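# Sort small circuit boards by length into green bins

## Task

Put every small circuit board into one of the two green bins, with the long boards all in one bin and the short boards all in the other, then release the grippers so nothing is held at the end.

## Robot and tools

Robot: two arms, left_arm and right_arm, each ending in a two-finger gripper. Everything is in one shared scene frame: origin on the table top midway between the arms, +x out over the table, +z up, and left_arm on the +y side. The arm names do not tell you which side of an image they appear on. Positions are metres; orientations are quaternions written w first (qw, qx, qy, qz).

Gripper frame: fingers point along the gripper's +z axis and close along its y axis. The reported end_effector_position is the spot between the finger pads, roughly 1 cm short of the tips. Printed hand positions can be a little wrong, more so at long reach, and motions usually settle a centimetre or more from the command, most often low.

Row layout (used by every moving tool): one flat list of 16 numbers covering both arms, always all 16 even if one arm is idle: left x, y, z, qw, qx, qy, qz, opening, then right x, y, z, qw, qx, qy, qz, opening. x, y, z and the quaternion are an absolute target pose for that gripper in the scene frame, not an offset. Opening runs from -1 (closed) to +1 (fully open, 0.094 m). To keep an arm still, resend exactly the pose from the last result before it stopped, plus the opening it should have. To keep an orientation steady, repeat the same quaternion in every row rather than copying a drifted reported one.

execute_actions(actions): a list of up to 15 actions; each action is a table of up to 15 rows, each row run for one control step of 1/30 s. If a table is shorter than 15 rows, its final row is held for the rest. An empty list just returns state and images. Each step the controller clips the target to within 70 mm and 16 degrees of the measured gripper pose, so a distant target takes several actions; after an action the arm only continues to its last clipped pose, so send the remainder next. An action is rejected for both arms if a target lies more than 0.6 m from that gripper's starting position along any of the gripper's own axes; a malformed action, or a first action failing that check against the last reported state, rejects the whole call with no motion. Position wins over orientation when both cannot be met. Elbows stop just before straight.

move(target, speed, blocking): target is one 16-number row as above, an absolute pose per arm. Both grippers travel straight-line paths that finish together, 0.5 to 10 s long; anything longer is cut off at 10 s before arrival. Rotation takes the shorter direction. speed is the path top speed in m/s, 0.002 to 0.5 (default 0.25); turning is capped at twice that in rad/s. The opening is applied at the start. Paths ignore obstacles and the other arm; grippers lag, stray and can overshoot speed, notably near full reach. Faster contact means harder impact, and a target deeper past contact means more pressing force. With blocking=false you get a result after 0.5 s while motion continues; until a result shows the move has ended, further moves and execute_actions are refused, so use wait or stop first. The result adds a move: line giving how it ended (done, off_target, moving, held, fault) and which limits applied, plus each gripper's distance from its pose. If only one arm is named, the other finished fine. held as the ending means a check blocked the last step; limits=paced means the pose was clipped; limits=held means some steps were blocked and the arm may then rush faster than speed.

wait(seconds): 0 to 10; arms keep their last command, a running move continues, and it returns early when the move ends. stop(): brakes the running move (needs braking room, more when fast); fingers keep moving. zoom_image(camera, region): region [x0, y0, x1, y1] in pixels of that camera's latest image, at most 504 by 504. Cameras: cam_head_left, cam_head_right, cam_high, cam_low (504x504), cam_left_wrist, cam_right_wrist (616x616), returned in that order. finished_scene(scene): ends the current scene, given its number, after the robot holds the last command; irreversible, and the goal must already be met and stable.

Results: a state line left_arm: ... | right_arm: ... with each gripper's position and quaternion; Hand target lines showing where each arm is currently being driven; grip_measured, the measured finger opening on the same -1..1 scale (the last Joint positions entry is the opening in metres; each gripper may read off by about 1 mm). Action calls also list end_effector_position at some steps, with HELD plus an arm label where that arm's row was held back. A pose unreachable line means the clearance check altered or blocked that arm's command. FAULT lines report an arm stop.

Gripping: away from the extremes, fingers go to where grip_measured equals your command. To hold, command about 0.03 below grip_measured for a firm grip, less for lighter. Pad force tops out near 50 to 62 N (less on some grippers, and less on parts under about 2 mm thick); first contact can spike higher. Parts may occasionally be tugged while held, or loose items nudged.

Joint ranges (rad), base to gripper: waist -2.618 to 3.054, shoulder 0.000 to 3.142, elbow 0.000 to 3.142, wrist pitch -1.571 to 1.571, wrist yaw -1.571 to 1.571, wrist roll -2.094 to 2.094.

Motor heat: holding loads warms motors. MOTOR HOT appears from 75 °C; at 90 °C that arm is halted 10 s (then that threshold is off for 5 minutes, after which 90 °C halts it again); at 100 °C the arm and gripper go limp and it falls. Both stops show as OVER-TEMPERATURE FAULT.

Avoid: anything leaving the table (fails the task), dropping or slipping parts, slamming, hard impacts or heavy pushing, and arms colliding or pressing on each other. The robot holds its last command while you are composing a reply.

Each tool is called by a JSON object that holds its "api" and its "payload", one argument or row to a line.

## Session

{"api": "execute_actions", "payload": {
  "actions": []
}}

Scene clock: 0.00 s.
left_arm: end_effector_position=(+0.4449, -0.0963, +0.2481) grip_measured=+1.000 end_effector_quat_wxyz=(+0.626, +0.664, +0.220, -0.343) | right_arm: end_effector_position=(+0.1537, -0.1420, +0.1517) grip_measured=+1.000 end_effector_quat_wxyz=(+0.198, -0.024, +0.979, -0.037)
Joint positions: left_arm=[-0.222  2.185  1.542  0.769  1.408  0.625  0.094] | right_arm=[ 1.333  1.313  1.118 -1.277  0.395  1.109  0.094]
Joint velocities: left_arm=[ 0.007 -0.002  0.002  0.007 -0.022 -0.095  0.   ] | right_arm=[ 0.022  0.012 -0.012  0.066 -0.022 -0.007  0.   ]
Hand target (left_arm): +0.445, -0.096, +0.248; +0.624, +0.663, +0.226, -0.347
Hand target (right_arm): +0.157, -0.141, +0.157; +0.209, -0.021, +0.977, -0.031

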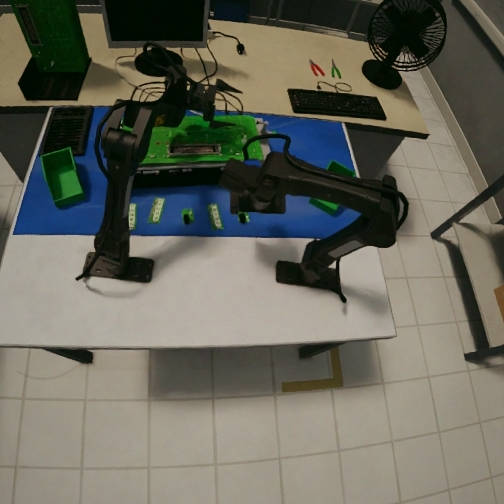

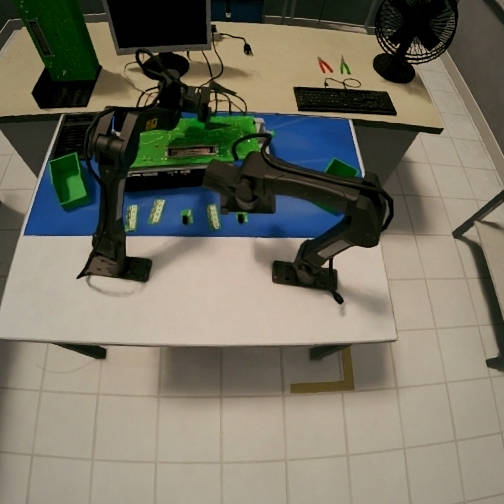

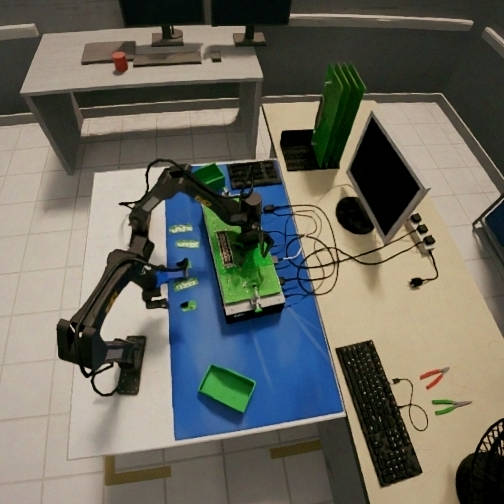

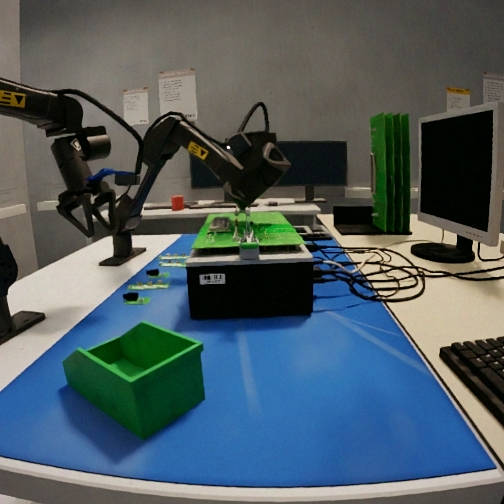

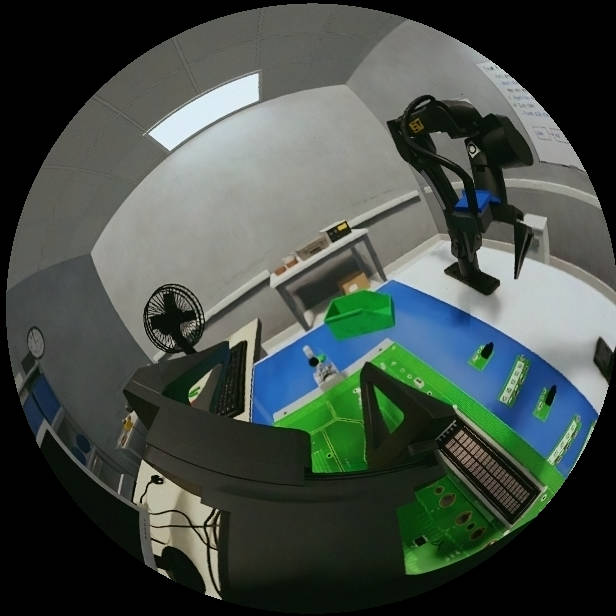

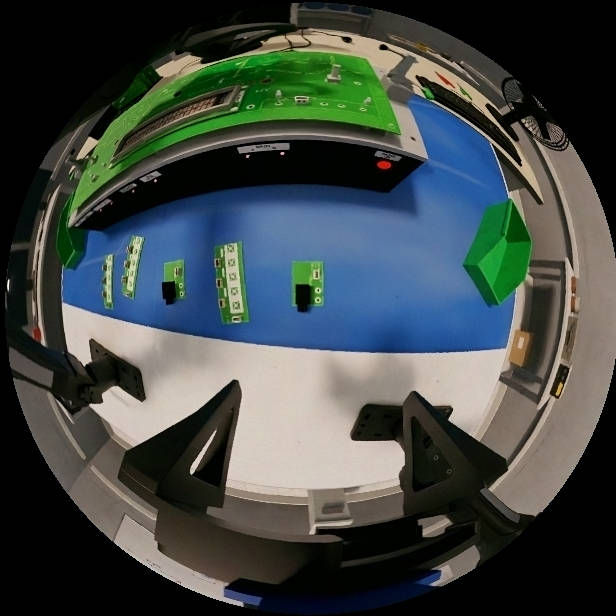

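{"api": "zoom_image", "payload": {
  "camera": "cam_head_left",
  "region": [110,180,270,250]
}}

{"api": "zoom_image", "payload": {
  "camera": "cam_high",
  "region": [140,200,270,330]
}}

{"api": "zoom_image", "payload": {
  "camera": "cam_right_wrist",
  "region": [80,200,360,360]
}}

Region (110, 180, 270, 250) of cam_head_left's 504x504 image, scaled by 3.150, with more detail than that image has; it fills the top 220 rows of this view, and the rest is white.

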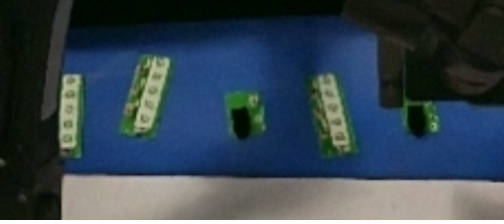

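Region (140, 200, 270, 330) of cam_high's 504x504 image, scaled by 3.877, with more detail than that image has.

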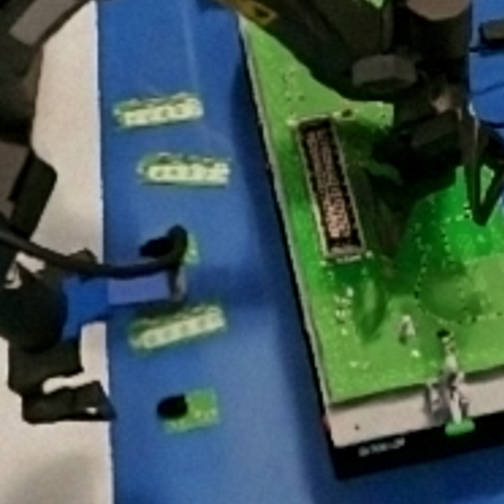

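Region (80, 200, 360, 360) of cam_right_wrist's 616x616 image, scaled by 1.800, with more detail than that image has; it fills the top 288 rows of this view, and the rest is white.

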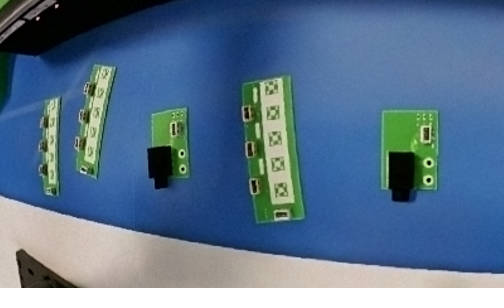

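{"api": "move", "payload": {
  "target": [0.235,0.215,0.19,0.0998,-0.02,0.995,0.002,-0.45,0.205,-0.134,0.05,0.0998,-0.025,0.9947,0.0025,-0.35],
  "speed": 0.5
}}

Scene clock: 6.33 s.
left_arm: end_effector_position=(+0.2324, +0.2120, +0.1807) grip_measured=-0.448 end_effector_quat_wxyz=(+0.100, -0.008, +0.995, +0.000) | right_arm: end_effector_position=(+0.2017, -0.1321, +0.0540) grip_measured=-0.348 end_effector_quat_wxyz=(+0.098, -0.027, +0.995, +0.007)
Joint positions: left_arm=[-0.039  1.147  1.167 -1.394 -0.034 -0.172  0.026] | right_arm=[ 1.015  1.508  0.929 -0.85   0.135  0.797  0.031]
Joint velocities: left_arm=[ 0.002 -0.002 -0.007 -0.022  0.022 -0.007 -0.   ] | right_arm=[ 0.012  0.017  0.032  0.007 -0.007  0.022 -0.001]
Hand target (left_arm): +0.234, +0.216, +0.187; +0.102, -0.017, +0.995, +0.006
Hand target (right_arm): +0.204, -0.135, +0.049; +0.098, -0.025, +0.995, +0.005
Off the commanded pose (left_arm): 0.010 m, 1 deg.
Off the commanded pose (right_arm): 0.006 m, 1 deg.
move: done; limits=paced

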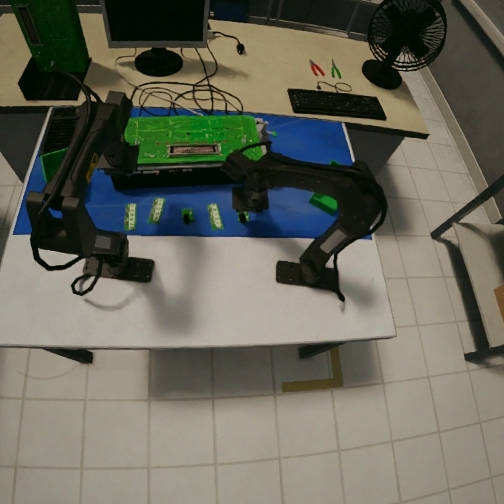

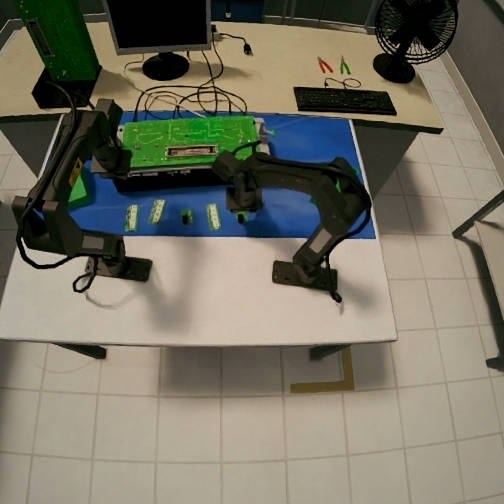

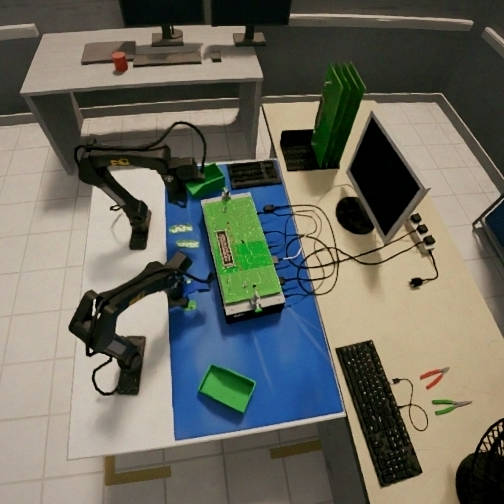

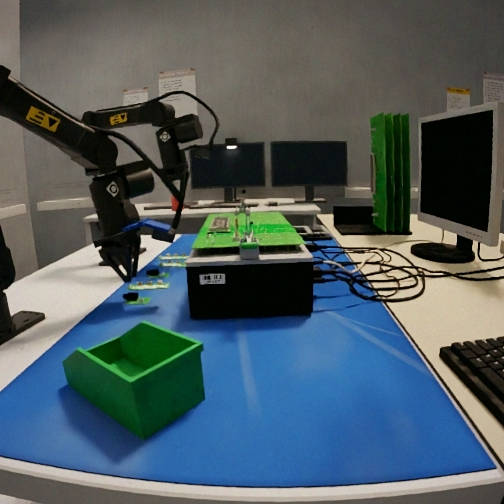

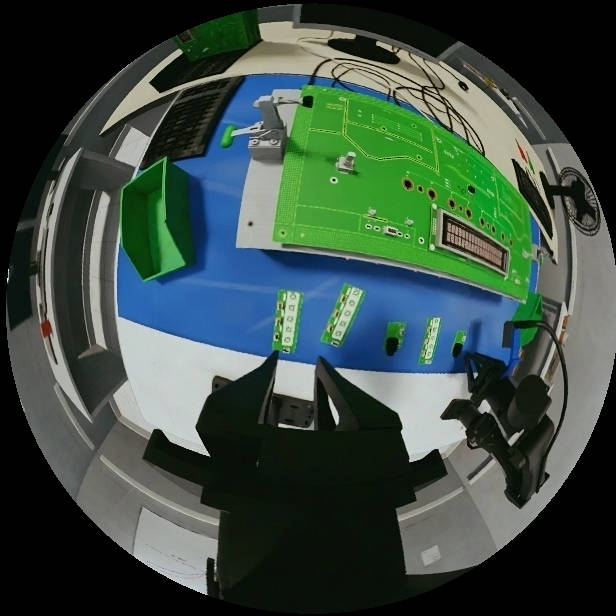

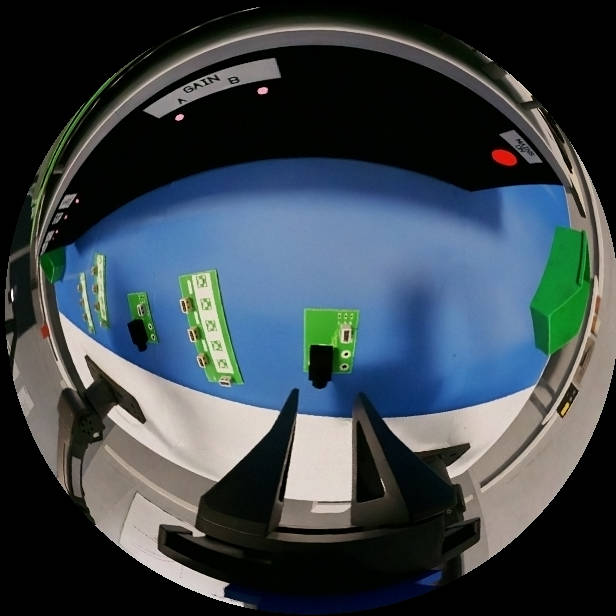

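{"api": "move", "payload": {
  "target": [0.21,0.235,0.045,0.0998,-0.02,0.995,0.002,-0.45,0.206,-0.130,0.011,0.0998,-0.025,0.9947,0.0025,-0.35],
  "speed": 0.2
}}

Scene clock: 9.00 s.
left_arm: end_effector_position=(+0.2128, +0.2349, +0.0474) grip_measured=-0.448 end_effector_quat_wxyz=(+0.096, -0.020, +0.995, +0.007) | right_arm: end_effector_position=(+0.2046, -0.1284, +0.0150) grip_measured=-0.348 end_effector_quat_wxyz=(+0.095, -0.027, +0.995, +0.006)
Joint positions: left_arm=[ 0.076  1.054  0.586 -0.912 -0.026 -0.082  0.026] | right_arm=[ 1.015  1.598  0.848 -0.684  0.133  0.797  0.031]
Joint velocities: left_arm=[-0.002 -0.012 -0.007 -0.007 -0.022  0.037 -0.   ] | right_arm=[-0.012  0.007 -0.007 -0.139 -0.037 -0.007 -0.   ]
Hand target (left_arm): +0.211, +0.235, +0.045; +0.100, -0.020, +0.995, +0.003
Hand target (right_arm): +0.205, -0.131, +0.011; +0.100, -0.025, +0.995, +0.002
Off the commanded pose (left_arm): 0.004 m, 1 deg.
Off the commanded pose (right_arm): 0.005 m, 1 deg.
move: done

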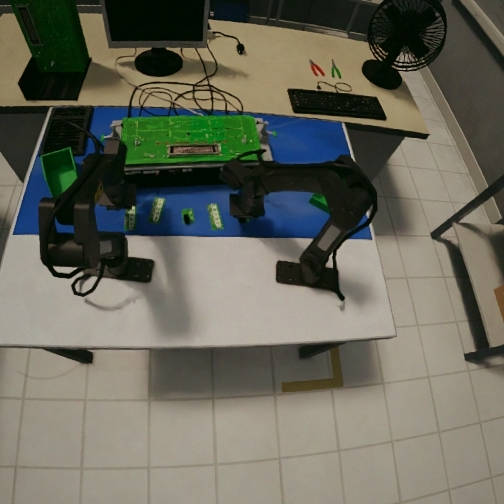

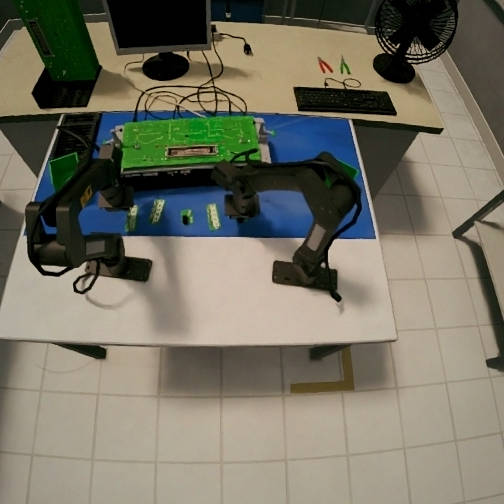

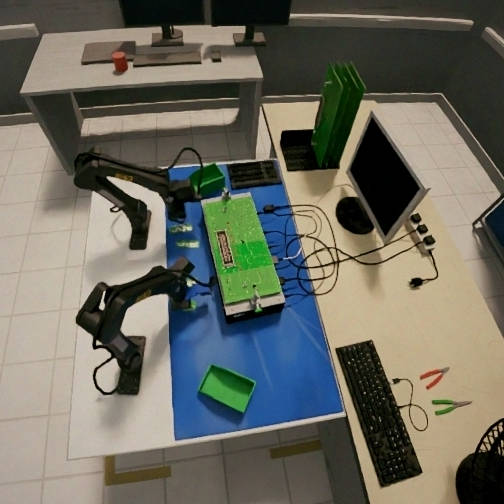

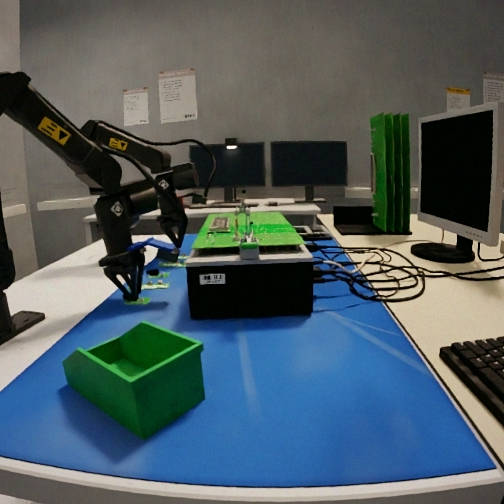

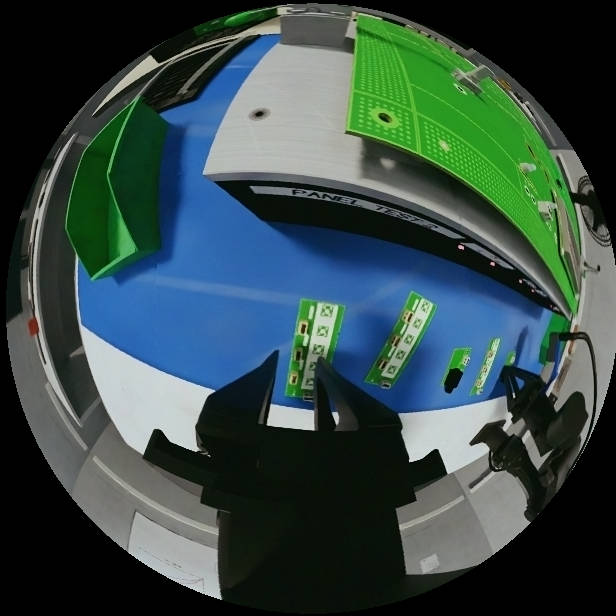

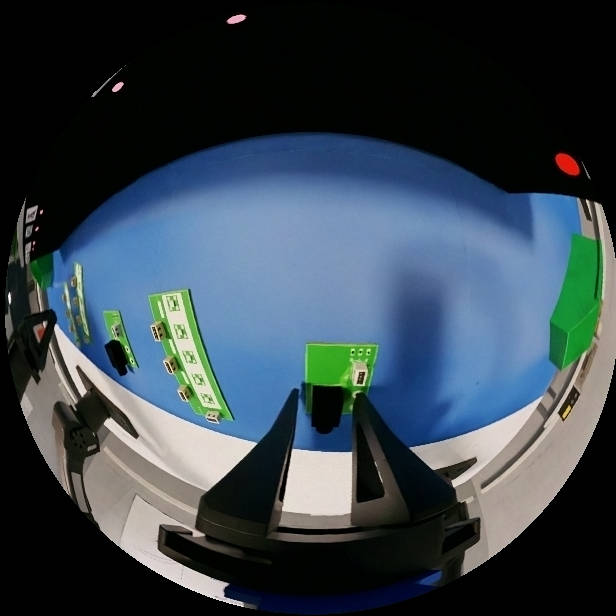

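{"api": "execute_actions", "payload": {
  "actions": [
    [[0.209,0.235,0.043,0.103,-0.018,0.9945,0,-0.45,0.206,-0.130,0.011,0.0998,-0.025,0.9947,0.0025,-0.40],[0.207,0.235,0.041,0.106,-0.016,0.9942,0,-0.45,0.206,-0.130,0.011,0.0998,-0.025,0.9947,0.0025,-0.45],[0.205,0.235,0.039,0.109,-0.014,0.9939,0,-0.45,0.206,-0.130,0.011,0.0998,-0.025,0.9947,0.0025,-0.50],[0.203,0.235,0.037,0.112,-0.012,0.9936,0,-0.45,0.206,-0.130,0.011,0.0998,-0.025,0.9947,0.0025,-0.55],[0.201,0.235,0.035,0.115,-0.010,0.9933,0,-0.45,0.206,-0.130,0.011,0.0998,-0.025,0.9947,0.0025,-0.59],[0.199,0.235,0.033,0.118,-0.008,0.993,0,-0.45,0.206,-0.130,0.011,0.0998,-0.025,0.9947,0.0025,-0.62],[0.197,0.235,0.031,0.121,-0.006,0.9926,0,-0.45,0.206,-0.130,0.011,0.0998,-0.025,0.9947,0.0025,-0.65],[0.196,0.235,0.029,0.124,-0.004,0.9923,0,-0.45,0.206,-0.130,0.011,0.0998,-0.025,0.9947,0.0025,-0.67],[0.195,0.235,0.027,0.127,-0.002,0.9919,0,-0.45,0.206,-0.130,0.011,0.0998,-0.025,0.9947,0.0025,-0.69],[0.194,0.235,0.025,0.1296,0,0.9916,0,-0.45,0.206,-0.130,0.011,0.0998,-0.025,0.9947,0.0025,-0.71],[0.194,0.235,0.023,0.1296,0,0.9916,0,-0.45,0.206,-0.130,0.011,0.0998,-0.025,0.9947,0.0025,-0.73],[0.194,0.235,0.021,0.1296,0,0.9916,0,-0.45,0.206,-0.130,0.011,0.0998,-0.025,0.9947,0.0025,-0.75],[0.194,0.235,0.019,0.1296,0,0.9916,0,-0.45,0.206,-0.130,0.011,0.0998,-0.025,0.9947,0.0025,-0.77],[0.194,0.235,0.017,0.1296,0,0.9916,0,-0.45,0.206,-0.130,0.011,0.0998,-0.025,0.9947,0.0025,-0.77],[0.194,0.235,0.015,0.1296,0,0.9916,0,-0.45,0.206,-0.130,0.011,0.0998,-0.025,0.9947,0.0025,-0.77]],
    [[0.194,0.235,0.013,0.1296,0,0.9916,0,-0.45,0.206,-0.130,0.011,0.0998,-0.025,0.9947,0.0025,-0.77],[0.194,0.235,0.012,0.1296,0,0.9916,0,-0.45,0.206,-0.130,0.011,0.0998,-0.025,0.9947,0.0025,-0.77],[0.194,0.235,0.011,0.1296,0,0.9916,0,-0.45,0.206,-0.130,0.011,0.0998,-0.025,0.9947,0.0025,-0.77]]
  ]
}}

{"api": "zoom_image", "payload": {
  "camera": "cam_left_wrist",
  "region": [220,260,400,440]
}}

Scene clock: 11.50 s.
left_arm: end_effector_position=(+0.1972, +0.2348, +0.0172) grip_measured=-0.448 end_effector_quat_wxyz=(+0.131, +0.001, +0.991, +0.004) | right_arm: end_effector_position=(+0.2047, -0.1283, +0.0150) grip_measured=-0.713 end_effector_quat_wxyz=(+0.095, -0.027, +0.995, +0.006)
Joint positions: left_arm=[ 0.081  0.923  0.393 -0.778 -0.017 -0.036  0.026] | right_arm=[ 1.015  1.598  0.848 -0.684  0.133  0.797  0.013]
Joint velocities: left_arm=[-0.012  0.002 -0.017  0.037  0.022 -0.007  0.   ] | right_arm=[-0.007 -0.022 -0.007  0.051  0.051 -0.051  0.001]
Hand target (left_arm): +0.194, +0.235, +0.011; +0.129, -0.000, +0.992, +0.000
Hand target (right_arm): +0.206, -0.130, +0.011; +0.100, -0.025, +0.995, +0.002
Off the commanded pose (left_arm): 0.007 m, 0 deg.
Off the commanded pose (right_arm): 0.005 m, 1 deg.
Step readings (end_effector_position; steps 1 to 15: 1st action; 16 to 30: 2nd action):
0: left_arm (+0.2131, +0.2348, +0.0475) | right_arm (+0.2047, -0.1283, +0.0150)
1: left_arm (+0.2130, +0.2349, +0.0472) | right_arm (+0.2047, -0.1283, +0.0150)
2: left_arm (+0.2129, +0.2350, +0.0464) | right_arm (+0.2047, -0.1283, +0.0150)
4: left_arm (+0.2102, +0.2353, +0.0433) | right_arm (+0.2047, -0.1283, +0.0150)
8: left_arm (+0.1987, +0.2355, +0.0338) | right_arm (+0.2047, -0.1283, +0.0150)
15: left_arm (+0.1892, +0.2356, +0.0197) | right_arm (+0.2047, -0.1283, +0.0150)
16: left_arm (+0.1894, +0.2355, +0.0183) | right_arm (+0.2047, -0.1283, +0.0150)
17: left_arm (+0.1894, +0.2355, +0.0168) | right_arm (+0.2047, -0.1283, +0.0150)
19: left_arm (+0.1898, +0.2354, +0.0154) | right_arm (+0.2047, -0.1283, +0.0150)
23: left_arm (+0.1912, +0.2351, +0.0157) | right_arm (+0.2047, -0.1283, +0.0150)
30: end_effector_position above

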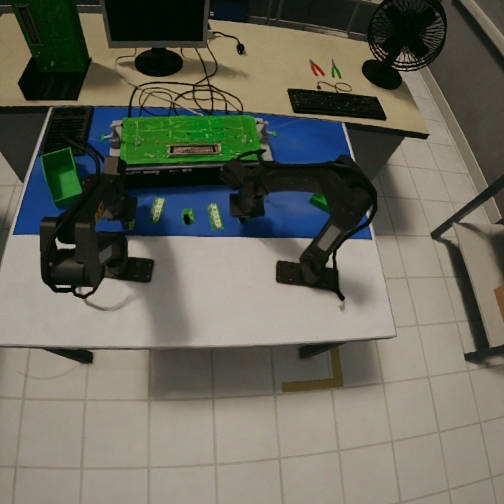

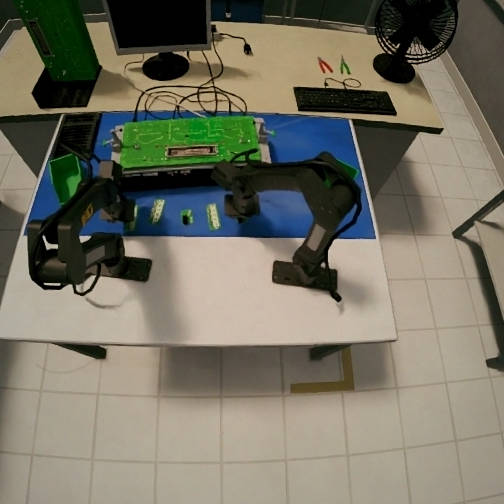

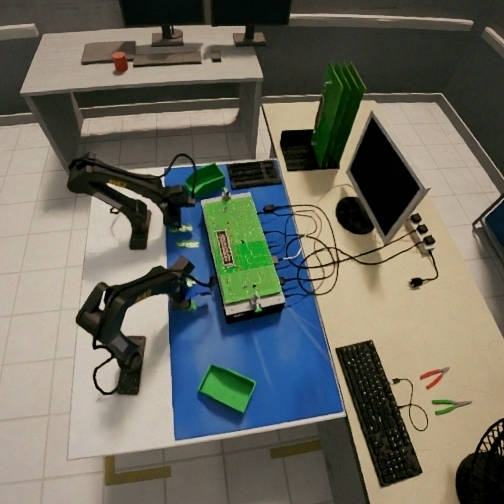

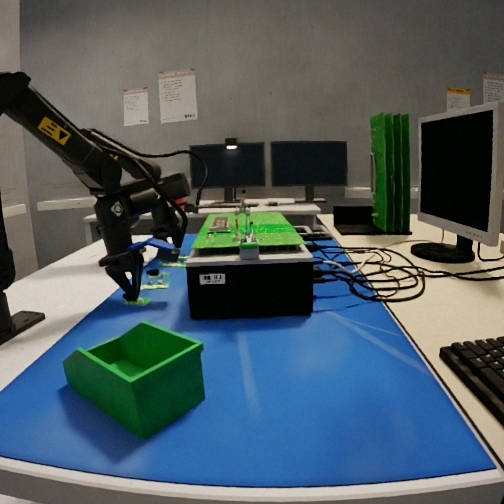

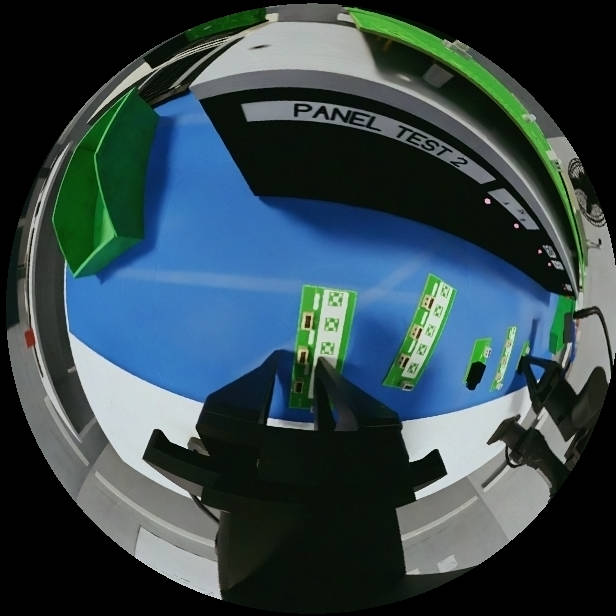

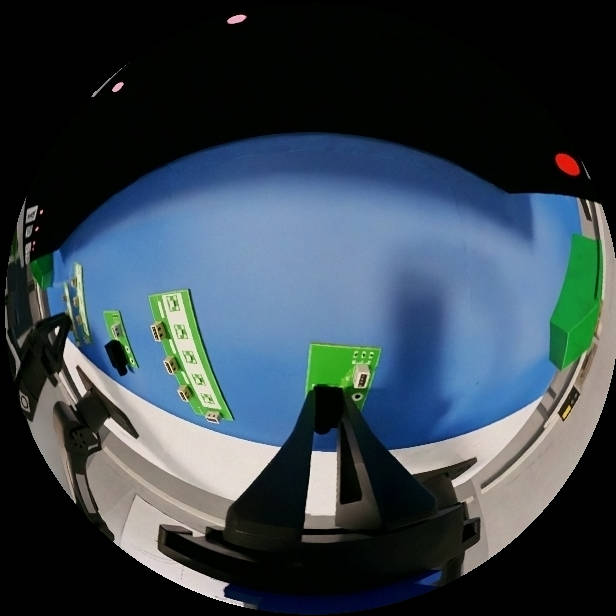

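Region (220, 260, 400, 440) of cam_left_wrist's 616x616 image, scaled by 2.800, with more detail than that image has.

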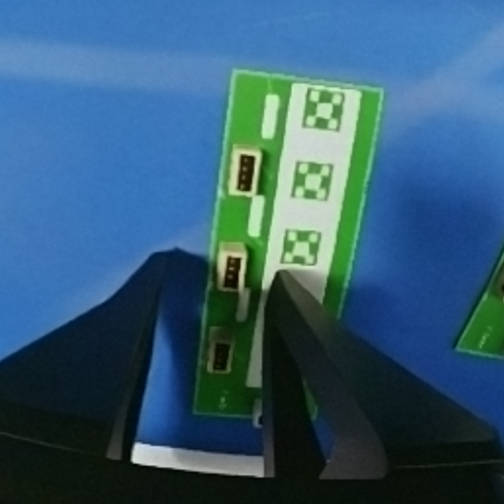

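{"api": "execute_actions", "payload": {
  "actions": [
    [[0.195,0.234,0.011,0.1296,0,0.9916,0,-0.45,0.206,-0.130,0.015,0.0998,-0.025,0.9947,0.0025,-0.76],[0.196,0.233,0.011,0.1296,0,0.9916,0,-0.45,0.206,-0.130,0.019,0.0998,-0.025,0.9947,0.0025,-0.76],[0.197,0.232,0.011,0.1296,0,0.9916,0,-0.45,0.206,-0.131,0.024,0.0998,-0.025,0.9947,0.0025,-0.76],[0.198,0.231,0.011,0.1296,0,0.9916,0,-0.45,0.206,-0.132,0.029,0.0998,-0.025,0.9947,0.0025,-0.76],[0.199,0.230,0.010,0.1296,0,0.9916,0,-0.45,0.206,-0.134,0.035,0.0998,-0.025,0.9947,0.0025,-0.76],[0.200,0.230,0.010,0.1296,0,0.9916,0,-0.45,0.206,-0.137,0.041,0.0998,-0.025,0.9947,0.0025,-0.76],[0.200,0.230,0.010,0.1296,0,0.9916,0,-0.45,0.206,-0.141,0.047,0.0998,-0.025,0.9947,0.0025,-0.76],[0.200,0.230,0.010,0.1296,0,0.9916,0,-0.45,0.206,-0.146,0.053,0.0998,-0.025,0.9947,0.0025,-0.76],[0.200,0.230,0.010,0.1296,0,0.9916,0,-0.45,0.206,-0.151,0.059,0.0998,-0.025,0.9947,0.0025,-0.76],[0.200,0.230,0.010,0.1296,0,0.9916,0,-0.45,0.206,-0.157,0.064,0.0998,-0.025,0.9947,0.0025,-0.76],[0.200,0.230,0.010,0.1296,0,0.9916,0,-0.45,0.206,-0.163,0.069,0.0998,-0.025,0.9947,0.0025,-0.76],[0.200,0.230,0.010,0.1296,0,0.9916,0,-0.45,0.206,-0.169,0.073,0.0998,-0.025,0.9947,0.0025,-0.76],[0.200,0.230,0.010,0.1296,0,0.9916,0,-0.45,0.206,-0.174,0.077,0.0998,-0.025,0.9947,0.0025,-0.76],[0.200,0.230,0.010,0.1296,0,0.9916,0,-0.45,0.206,-0.178,0.079,0.0998,-0.025,0.9947,0.0025,-0.76],[0.200,0.230,0.010,0.1296,0,0.9916,0,-0.45,0.206,-0.180,0.080,0.0998,-0.025,0.9947,0.0025,-0.76]]
  ]
}}

{"api": "zoom_image", "payload": {
  "camera": "cam_left_wrist",
  "region": [220,260,400,440]
}}

Scene clock: 13.30 s.
left_arm: end_effector_position=(+0.2012, +0.2317, +0.0156) grip_measured=-0.448 end_effector_quat_wxyz=(+0.134, +0.000, +0.991, +0.001) | right_arm: end_effector_position=(+0.2067, -0.1690, +0.0594) grip_measured=-0.713 end_effector_quat_wxyz=(+0.101, -0.009, +0.995, +0.005)
Joint positions: left_arm=[ 0.063  0.945  0.393 -0.752 -0.017 -0.054  0.026] | right_arm=[ 0.901  1.405  0.86  -0.869  0.128  0.717  0.013]
Joint velocities: left_arm=[-0.017 -0.012 -0.012  0.007 -0.007  0.007  0.001] | right_arm=[-0.447 -0.505  0.12  -0.505 -0.022 -0.388 -0.001]
Hand target (left_arm): +0.200, +0.230, +0.010; +0.130, +0.000, +0.992, -0.000
Hand target (right_arm): +0.207, -0.178, +0.078; +0.101, -0.024, +0.995, +0.003
Off the commanded pose (left_arm): 0.006 m, 0 deg.
Off the commanded pose (right_arm): 0.023 m, 2 deg.
Step readings (end_effector_position):
0: left_arm (+0.1990, +0.2348, +0.0177) | right_arm (+0.2047, -0.1283, +0.0150)
1: left_arm (+0.1991, +0.2348, +0.0178) | right_arm (+0.2047, -0.1283, +0.0150)
2: left_arm (+0.1993, +0.2347, +0.0178) | right_arm (+0.2046, -0.1284, +0.0150)
4: left_arm (+0.2001, +0.2343, +0.0179) | right_arm (+0.2036, -0.1296, +0.0149)
8: left_arm (+0.2012, +0.2317, +0.0158) | right_arm (+0.1994, -0.1378, +0.0224)
15: end_effector_position above

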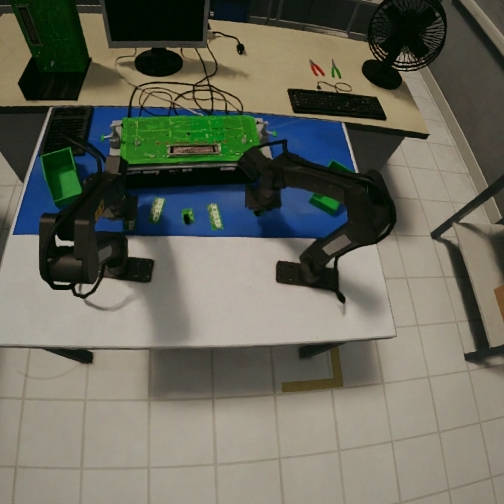

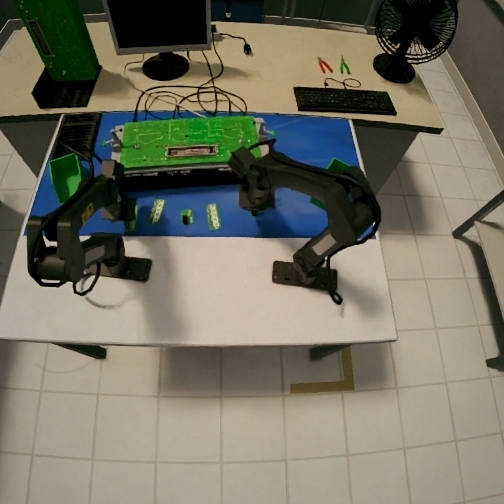

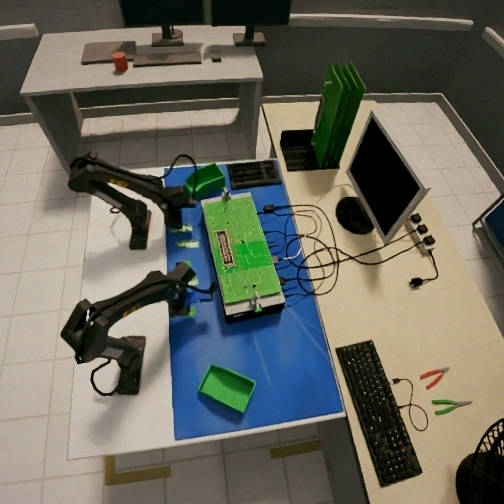

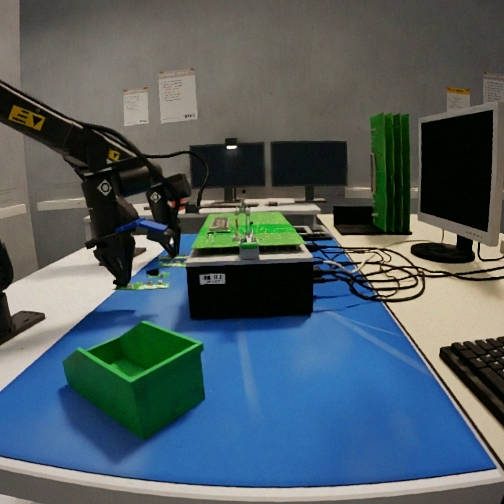

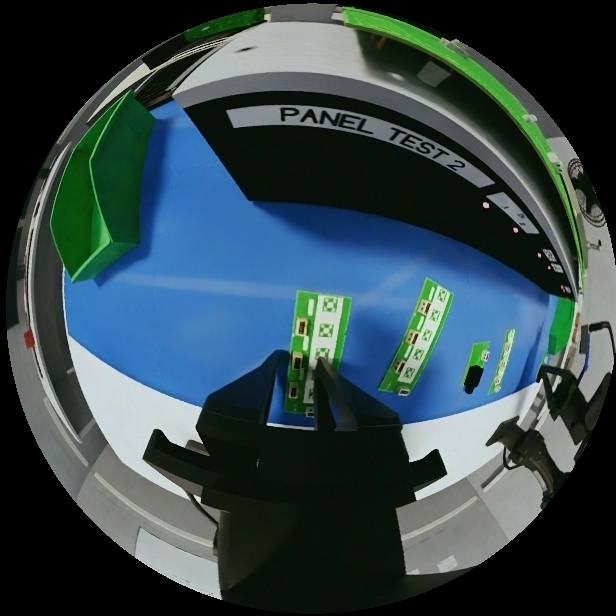

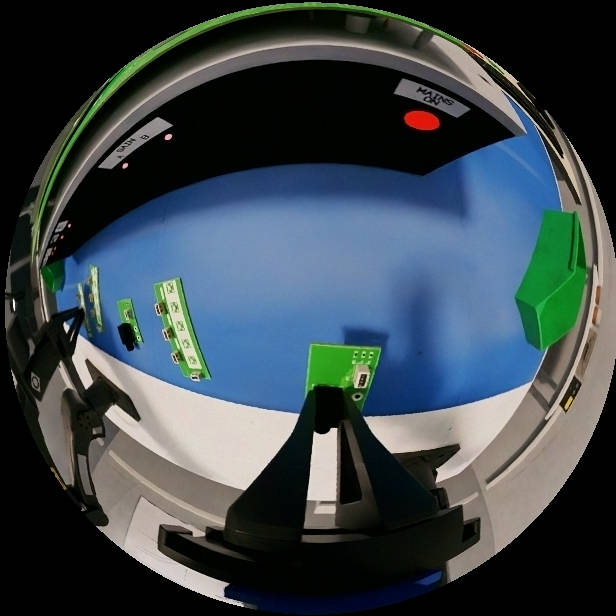

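Region (220, 260, 400, 440) of cam_left_wrist's 616x616 image, scaled by 2.800, with more detail than that image has.

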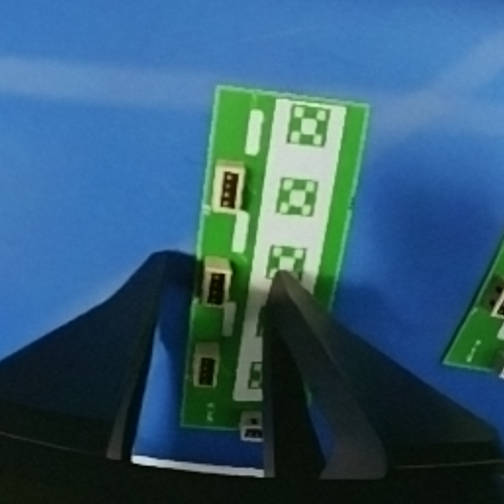

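{"api": "execute_actions", "payload": {
  "actions": [
    [[0.200,0.230,0.010,0.1296,0,0.9916,0,-0.52,0.207,-0.179,0.079,0.0998,-0.024,0.9947,0.002,-0.76],[0.200,0.230,0.010,0.1296,0,0.9916,0,-0.58,0.208,-0.181,0.080,0.0998,-0.022,0.9947,0.002,-0.76],[0.200,0.230,0.010,0.1296,0,0.9916,0,-0.64,0.209,-0.185,0.082,0.0998,-0.018,0.9948,0.002,-0.76],[0.200,0.230,0.010,0.1296,0,0.9916,0,-0.70,0.211,-0.190,0.084,0.0998,-0.013,0.9949,0.001,-0.76],[0.200,0.230,0.010,0.1296,0,0.9916,0,-0.75,0.214,-0.197,0.087,0.0998,-0.007,0.995,0.001,-0.76],[0.200,0.230,0.010,0.1296,0,0.9916,0,-0.79,0.216,-0.204,0.090,0.0998,0.001,0.995,0,-0.76],[0.200,0.230,0.010,0.1296,0,0.9916,0,-0.82,0.219,-0.213,0.094,0.0998,0.009,0.995,-0.001,-0.76],[0.200,0.230,0.010,0.1296,0,0.9916,0,-0.85,0.222,-0.222,0.098,0.0998,0.018,0.9948,-0.002,-0.76],[0.200,0.230,0.010,0.1296,0,0.9916,0,-0.875,0.226,-0.232,0.102,0.0998,0.028,0.9946,-0.003,-0.76],[0.200,0.230,0.010,0.1296,0,0.9916,0,-0.90,0.230,-0.243,0.106,0.0997,0.039,0.9942,-0.004,-0.76],[0.200,0.230,0.010,0.1296,0,0.9916,0,-0.92,0.234,-0.255,0.110,0.0997,0.050,0.9937,-0.005,-0.76],[0.200,0.230,0.010,0.1296,0,0.9916,0,-0.94,0.238,-0.267,0.114,0.0996,0.062,0.9931,-0.006,-0.76],[0.200,0.230,0.010,0.1296,0,0.9916,0,-0.955,0.242,-0.279,0.118,0.0995,0.074,0.9923,-0.007,-0.76],[0.200,0.230,0.010,0.1296,0,0.9916,0,-0.965,0.247,-0.291,0.121,0.0994,0.086,0.9913,-0.009,-0.76],[0.200,0.230,0.010,0.1296,0,0.9916,0,-0.965,0.251,-0.304,0.124,0.0993,0.099,0.9901,-0.010,-0.76]],
    [[0.200,0.230,0.010,0.1296,0,0.9916,0,-0.965,0.255,-0.317,0.126,0.0992,0.111,0.9888,-0.011,-0.76],[0.200,0.230,0.010,0.1296,0,0.9916,0,-0.965,0.260,-0.329,0.128,0.099,0.123,0.9874,-0.012,-0.76],[0.200,0.230,0.010,0.1296,0,0.9916,0,-0.965,0.264,-0.341,0.130,0.0989,0.135,0.9858,-0.014,-0.76],[0.200,0.230,0.010,0.1296,0,0.9916,0,-0.965,0.268,-0.353,0.131,0.0987,0.147,0.9841,-0.015,-0.76],[0.200,0.230,0.010,0.1296,0,0.9916,0,-0.965,0.272,-0.365,0.132,0.0985,0.158,0.9824,-0.016,-0.76],[0.200,0.230,0.010,0.1296,0,0.9916,0,-0.965,0.276,-0.376,0.132,0.0984,0.169,0.9806,-0.017,-0.76],[0.200,0.230,0.010,0.1296,0,0.9916,0,-0.965,0.280,-0.386,0.132,0.0982,0.179,0.9788,-0.018,-0.76],[0.200,0.230,0.010,0.1296,0,0.9916,0,-0.965,0.283,-0.395,0.132,0.098,0.188,0.9771,-0.019,-0.76],[0.200,0.230,0.010,0.1296,0,0.9916,0,-0.965,0.286,-0.404,0.132,0.0979,0.196,0.9755,-0.020,-0.76],[0.200,0.230,0.010,0.1296,0,0.9916,0,-0.965,0.288,-0.411,0.132,0.0977,0.204,0.9739,-0.020,-0.76],[0.200,0.230,0.010,0.1296,0,0.9916,0,-0.965,0.291,-0.418,0.132,0.0976,0.210,0.9726,-0.021,-0.76],[0.200,0.230,0.010,0.1296,0,0.9916,0,-0.965,0.293,-0.423,0.132,0.0975,0.215,0.9715,-0.022,-0.76],[0.200,0.230,0.010,0.1296,0,0.9916,0,-0.965,0.294,-0.427,0.132,0.0974,0.219,0.9707,-0.022,-0.76],[0.200,0.230,0.010,0.1296,0,0.9916,0,-0.965,0.295,-0.429,0.132,0.0973,0.221,0.9702,-0.022,-0.76],[0.200,0.230,0.010,0.1296,0,0.9916,0,-0.965,0.295,-0.430,0.132,0.0973,0.222,0.970,-0.0223,-0.76]]
  ]
}}

Scene clock: 16.07 s.
left_arm: end_effector_position=(+0.2039, +0.2300, +0.0164) grip_measured=-0.946 end_effector_quat_wxyz=(+0.139, +0.000, +0.990, -0.003) | right_arm: end_effector_position=(+0.2887, -0.4260, +0.1196) grip_measured=-0.713 end_effector_quat_wxyz=(+0.085, +0.238, +0.967, -0.026)
Joint positions: left_arm=[ 0.06   0.945  0.393 -0.74  -0.011 -0.058  0.003] | right_arm=[-0.161  1.522  1.21  -1.086  0.04   0.164  0.013]
Joint velocities: left_arm=[-0.002  0.002 -0.002  0.037 -0.066 -0.081 -0.   ] | right_arm=[-0.242  0.315  0.247 -0.037 -0.11  -0.271 -0.002]
Hand target (left_arm): +0.200, +0.230, +0.010; +0.130, +0.000, +0.992, +0.000
Hand target (right_arm): +0.297, -0.430, +0.131; +0.097, +0.223, +0.970, -0.020
Off the commanded pose (left_arm): 0.008 m, 1 deg.
Off the commanded pose (right_arm): 0.014 m, 2 deg.
Step readings (end_effector_position; steps 1 to 15: 1st action; 16 to 30: 2nd action):
0: left_arm (+0.2012, +0.2317, +0.0156) | right_arm (+0.2010, -0.1807, +0.0668)
1: left_arm (+0.2013, +0.2313, +0.0157) | right_arm (+0.2008, -0.1807, +0.0668)
2: left_arm (+0.2016, +0.2306, +0.0158) | right_arm (+0.2006, -0.1811, +0.0667)
4: left_arm (+0.2027, +0.2300, +0.0161) | right_arm (+0.2010, -0.1841, +0.0665)
8: left_arm (+0.2037, +0.2300, +0.0164) | right_arm (+0.2094, -0.2057, +0.0710)
15: left_arm (+0.2039, +0.2300, +0.0164) | right_arm (+0.2436, -0.2764, +0.1021)
16: left_arm (+0.2039, +0.2300, +0.0164) | right_arm (+0.2486, -0.2891, +0.1065)
17: left_arm (+0.2039, +0.2300, +0.0164) | right_arm (+0.2529, -0.3023, +0.1108)
19: left_arm (+0.2039, +0.2300, +0.0164) | right_arm (+0.2597, -0.3288, +0.1190)
23: left_arm (+0.2039, +0.2300, +0.0164) | right_arm (+0.2733, -0.3778, +0.1274)
30: end_effector_position above

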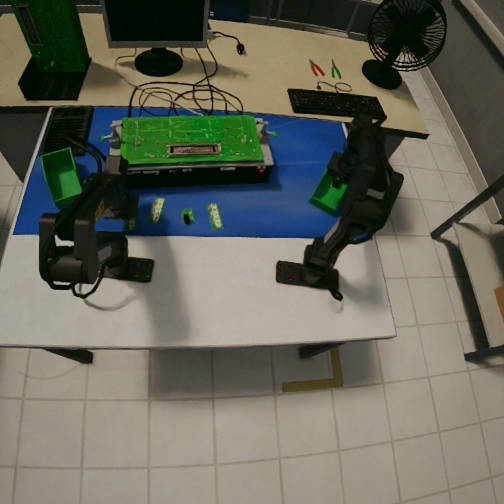

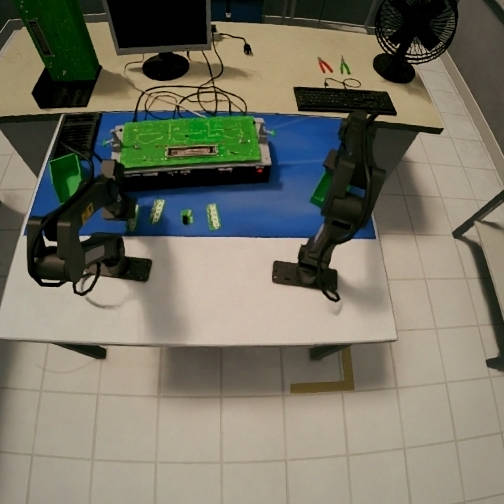

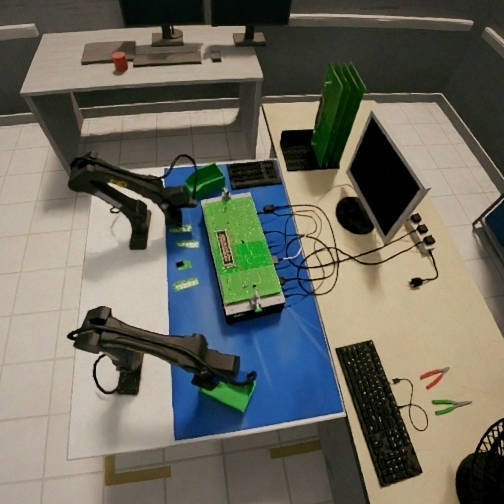

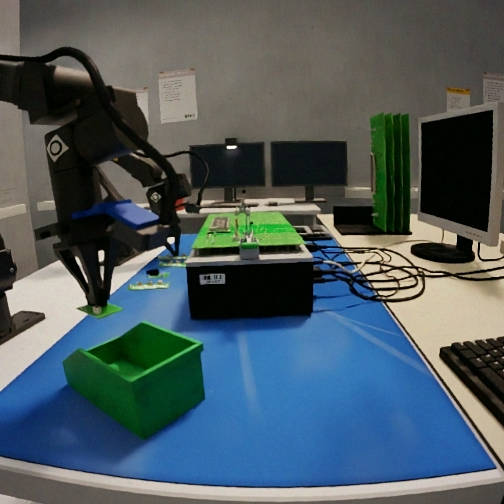

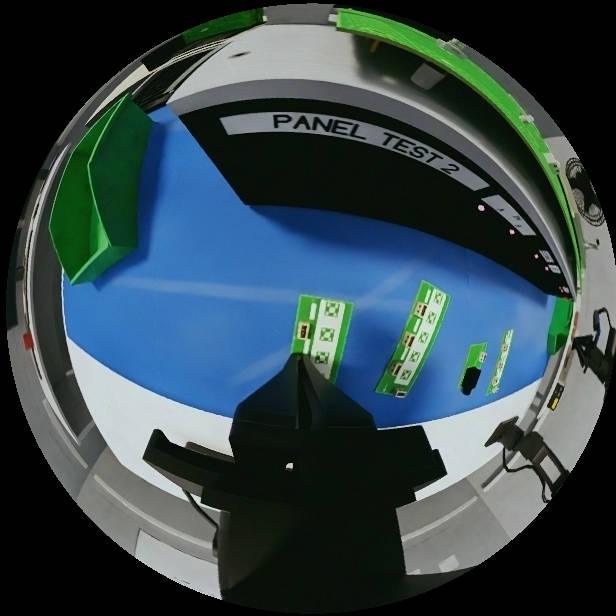

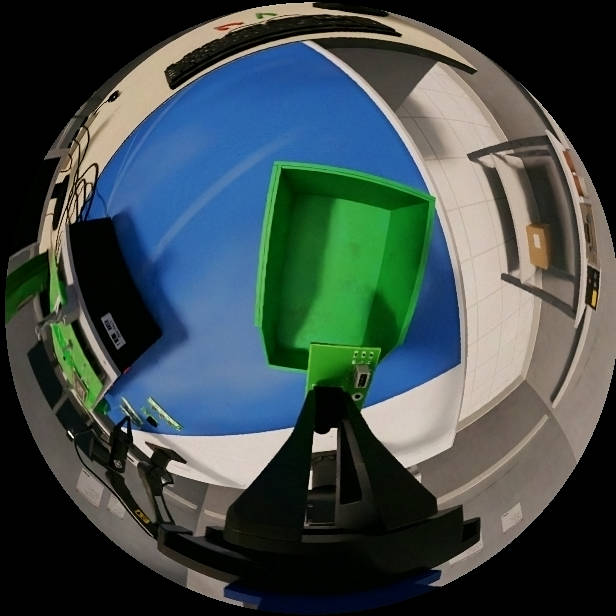

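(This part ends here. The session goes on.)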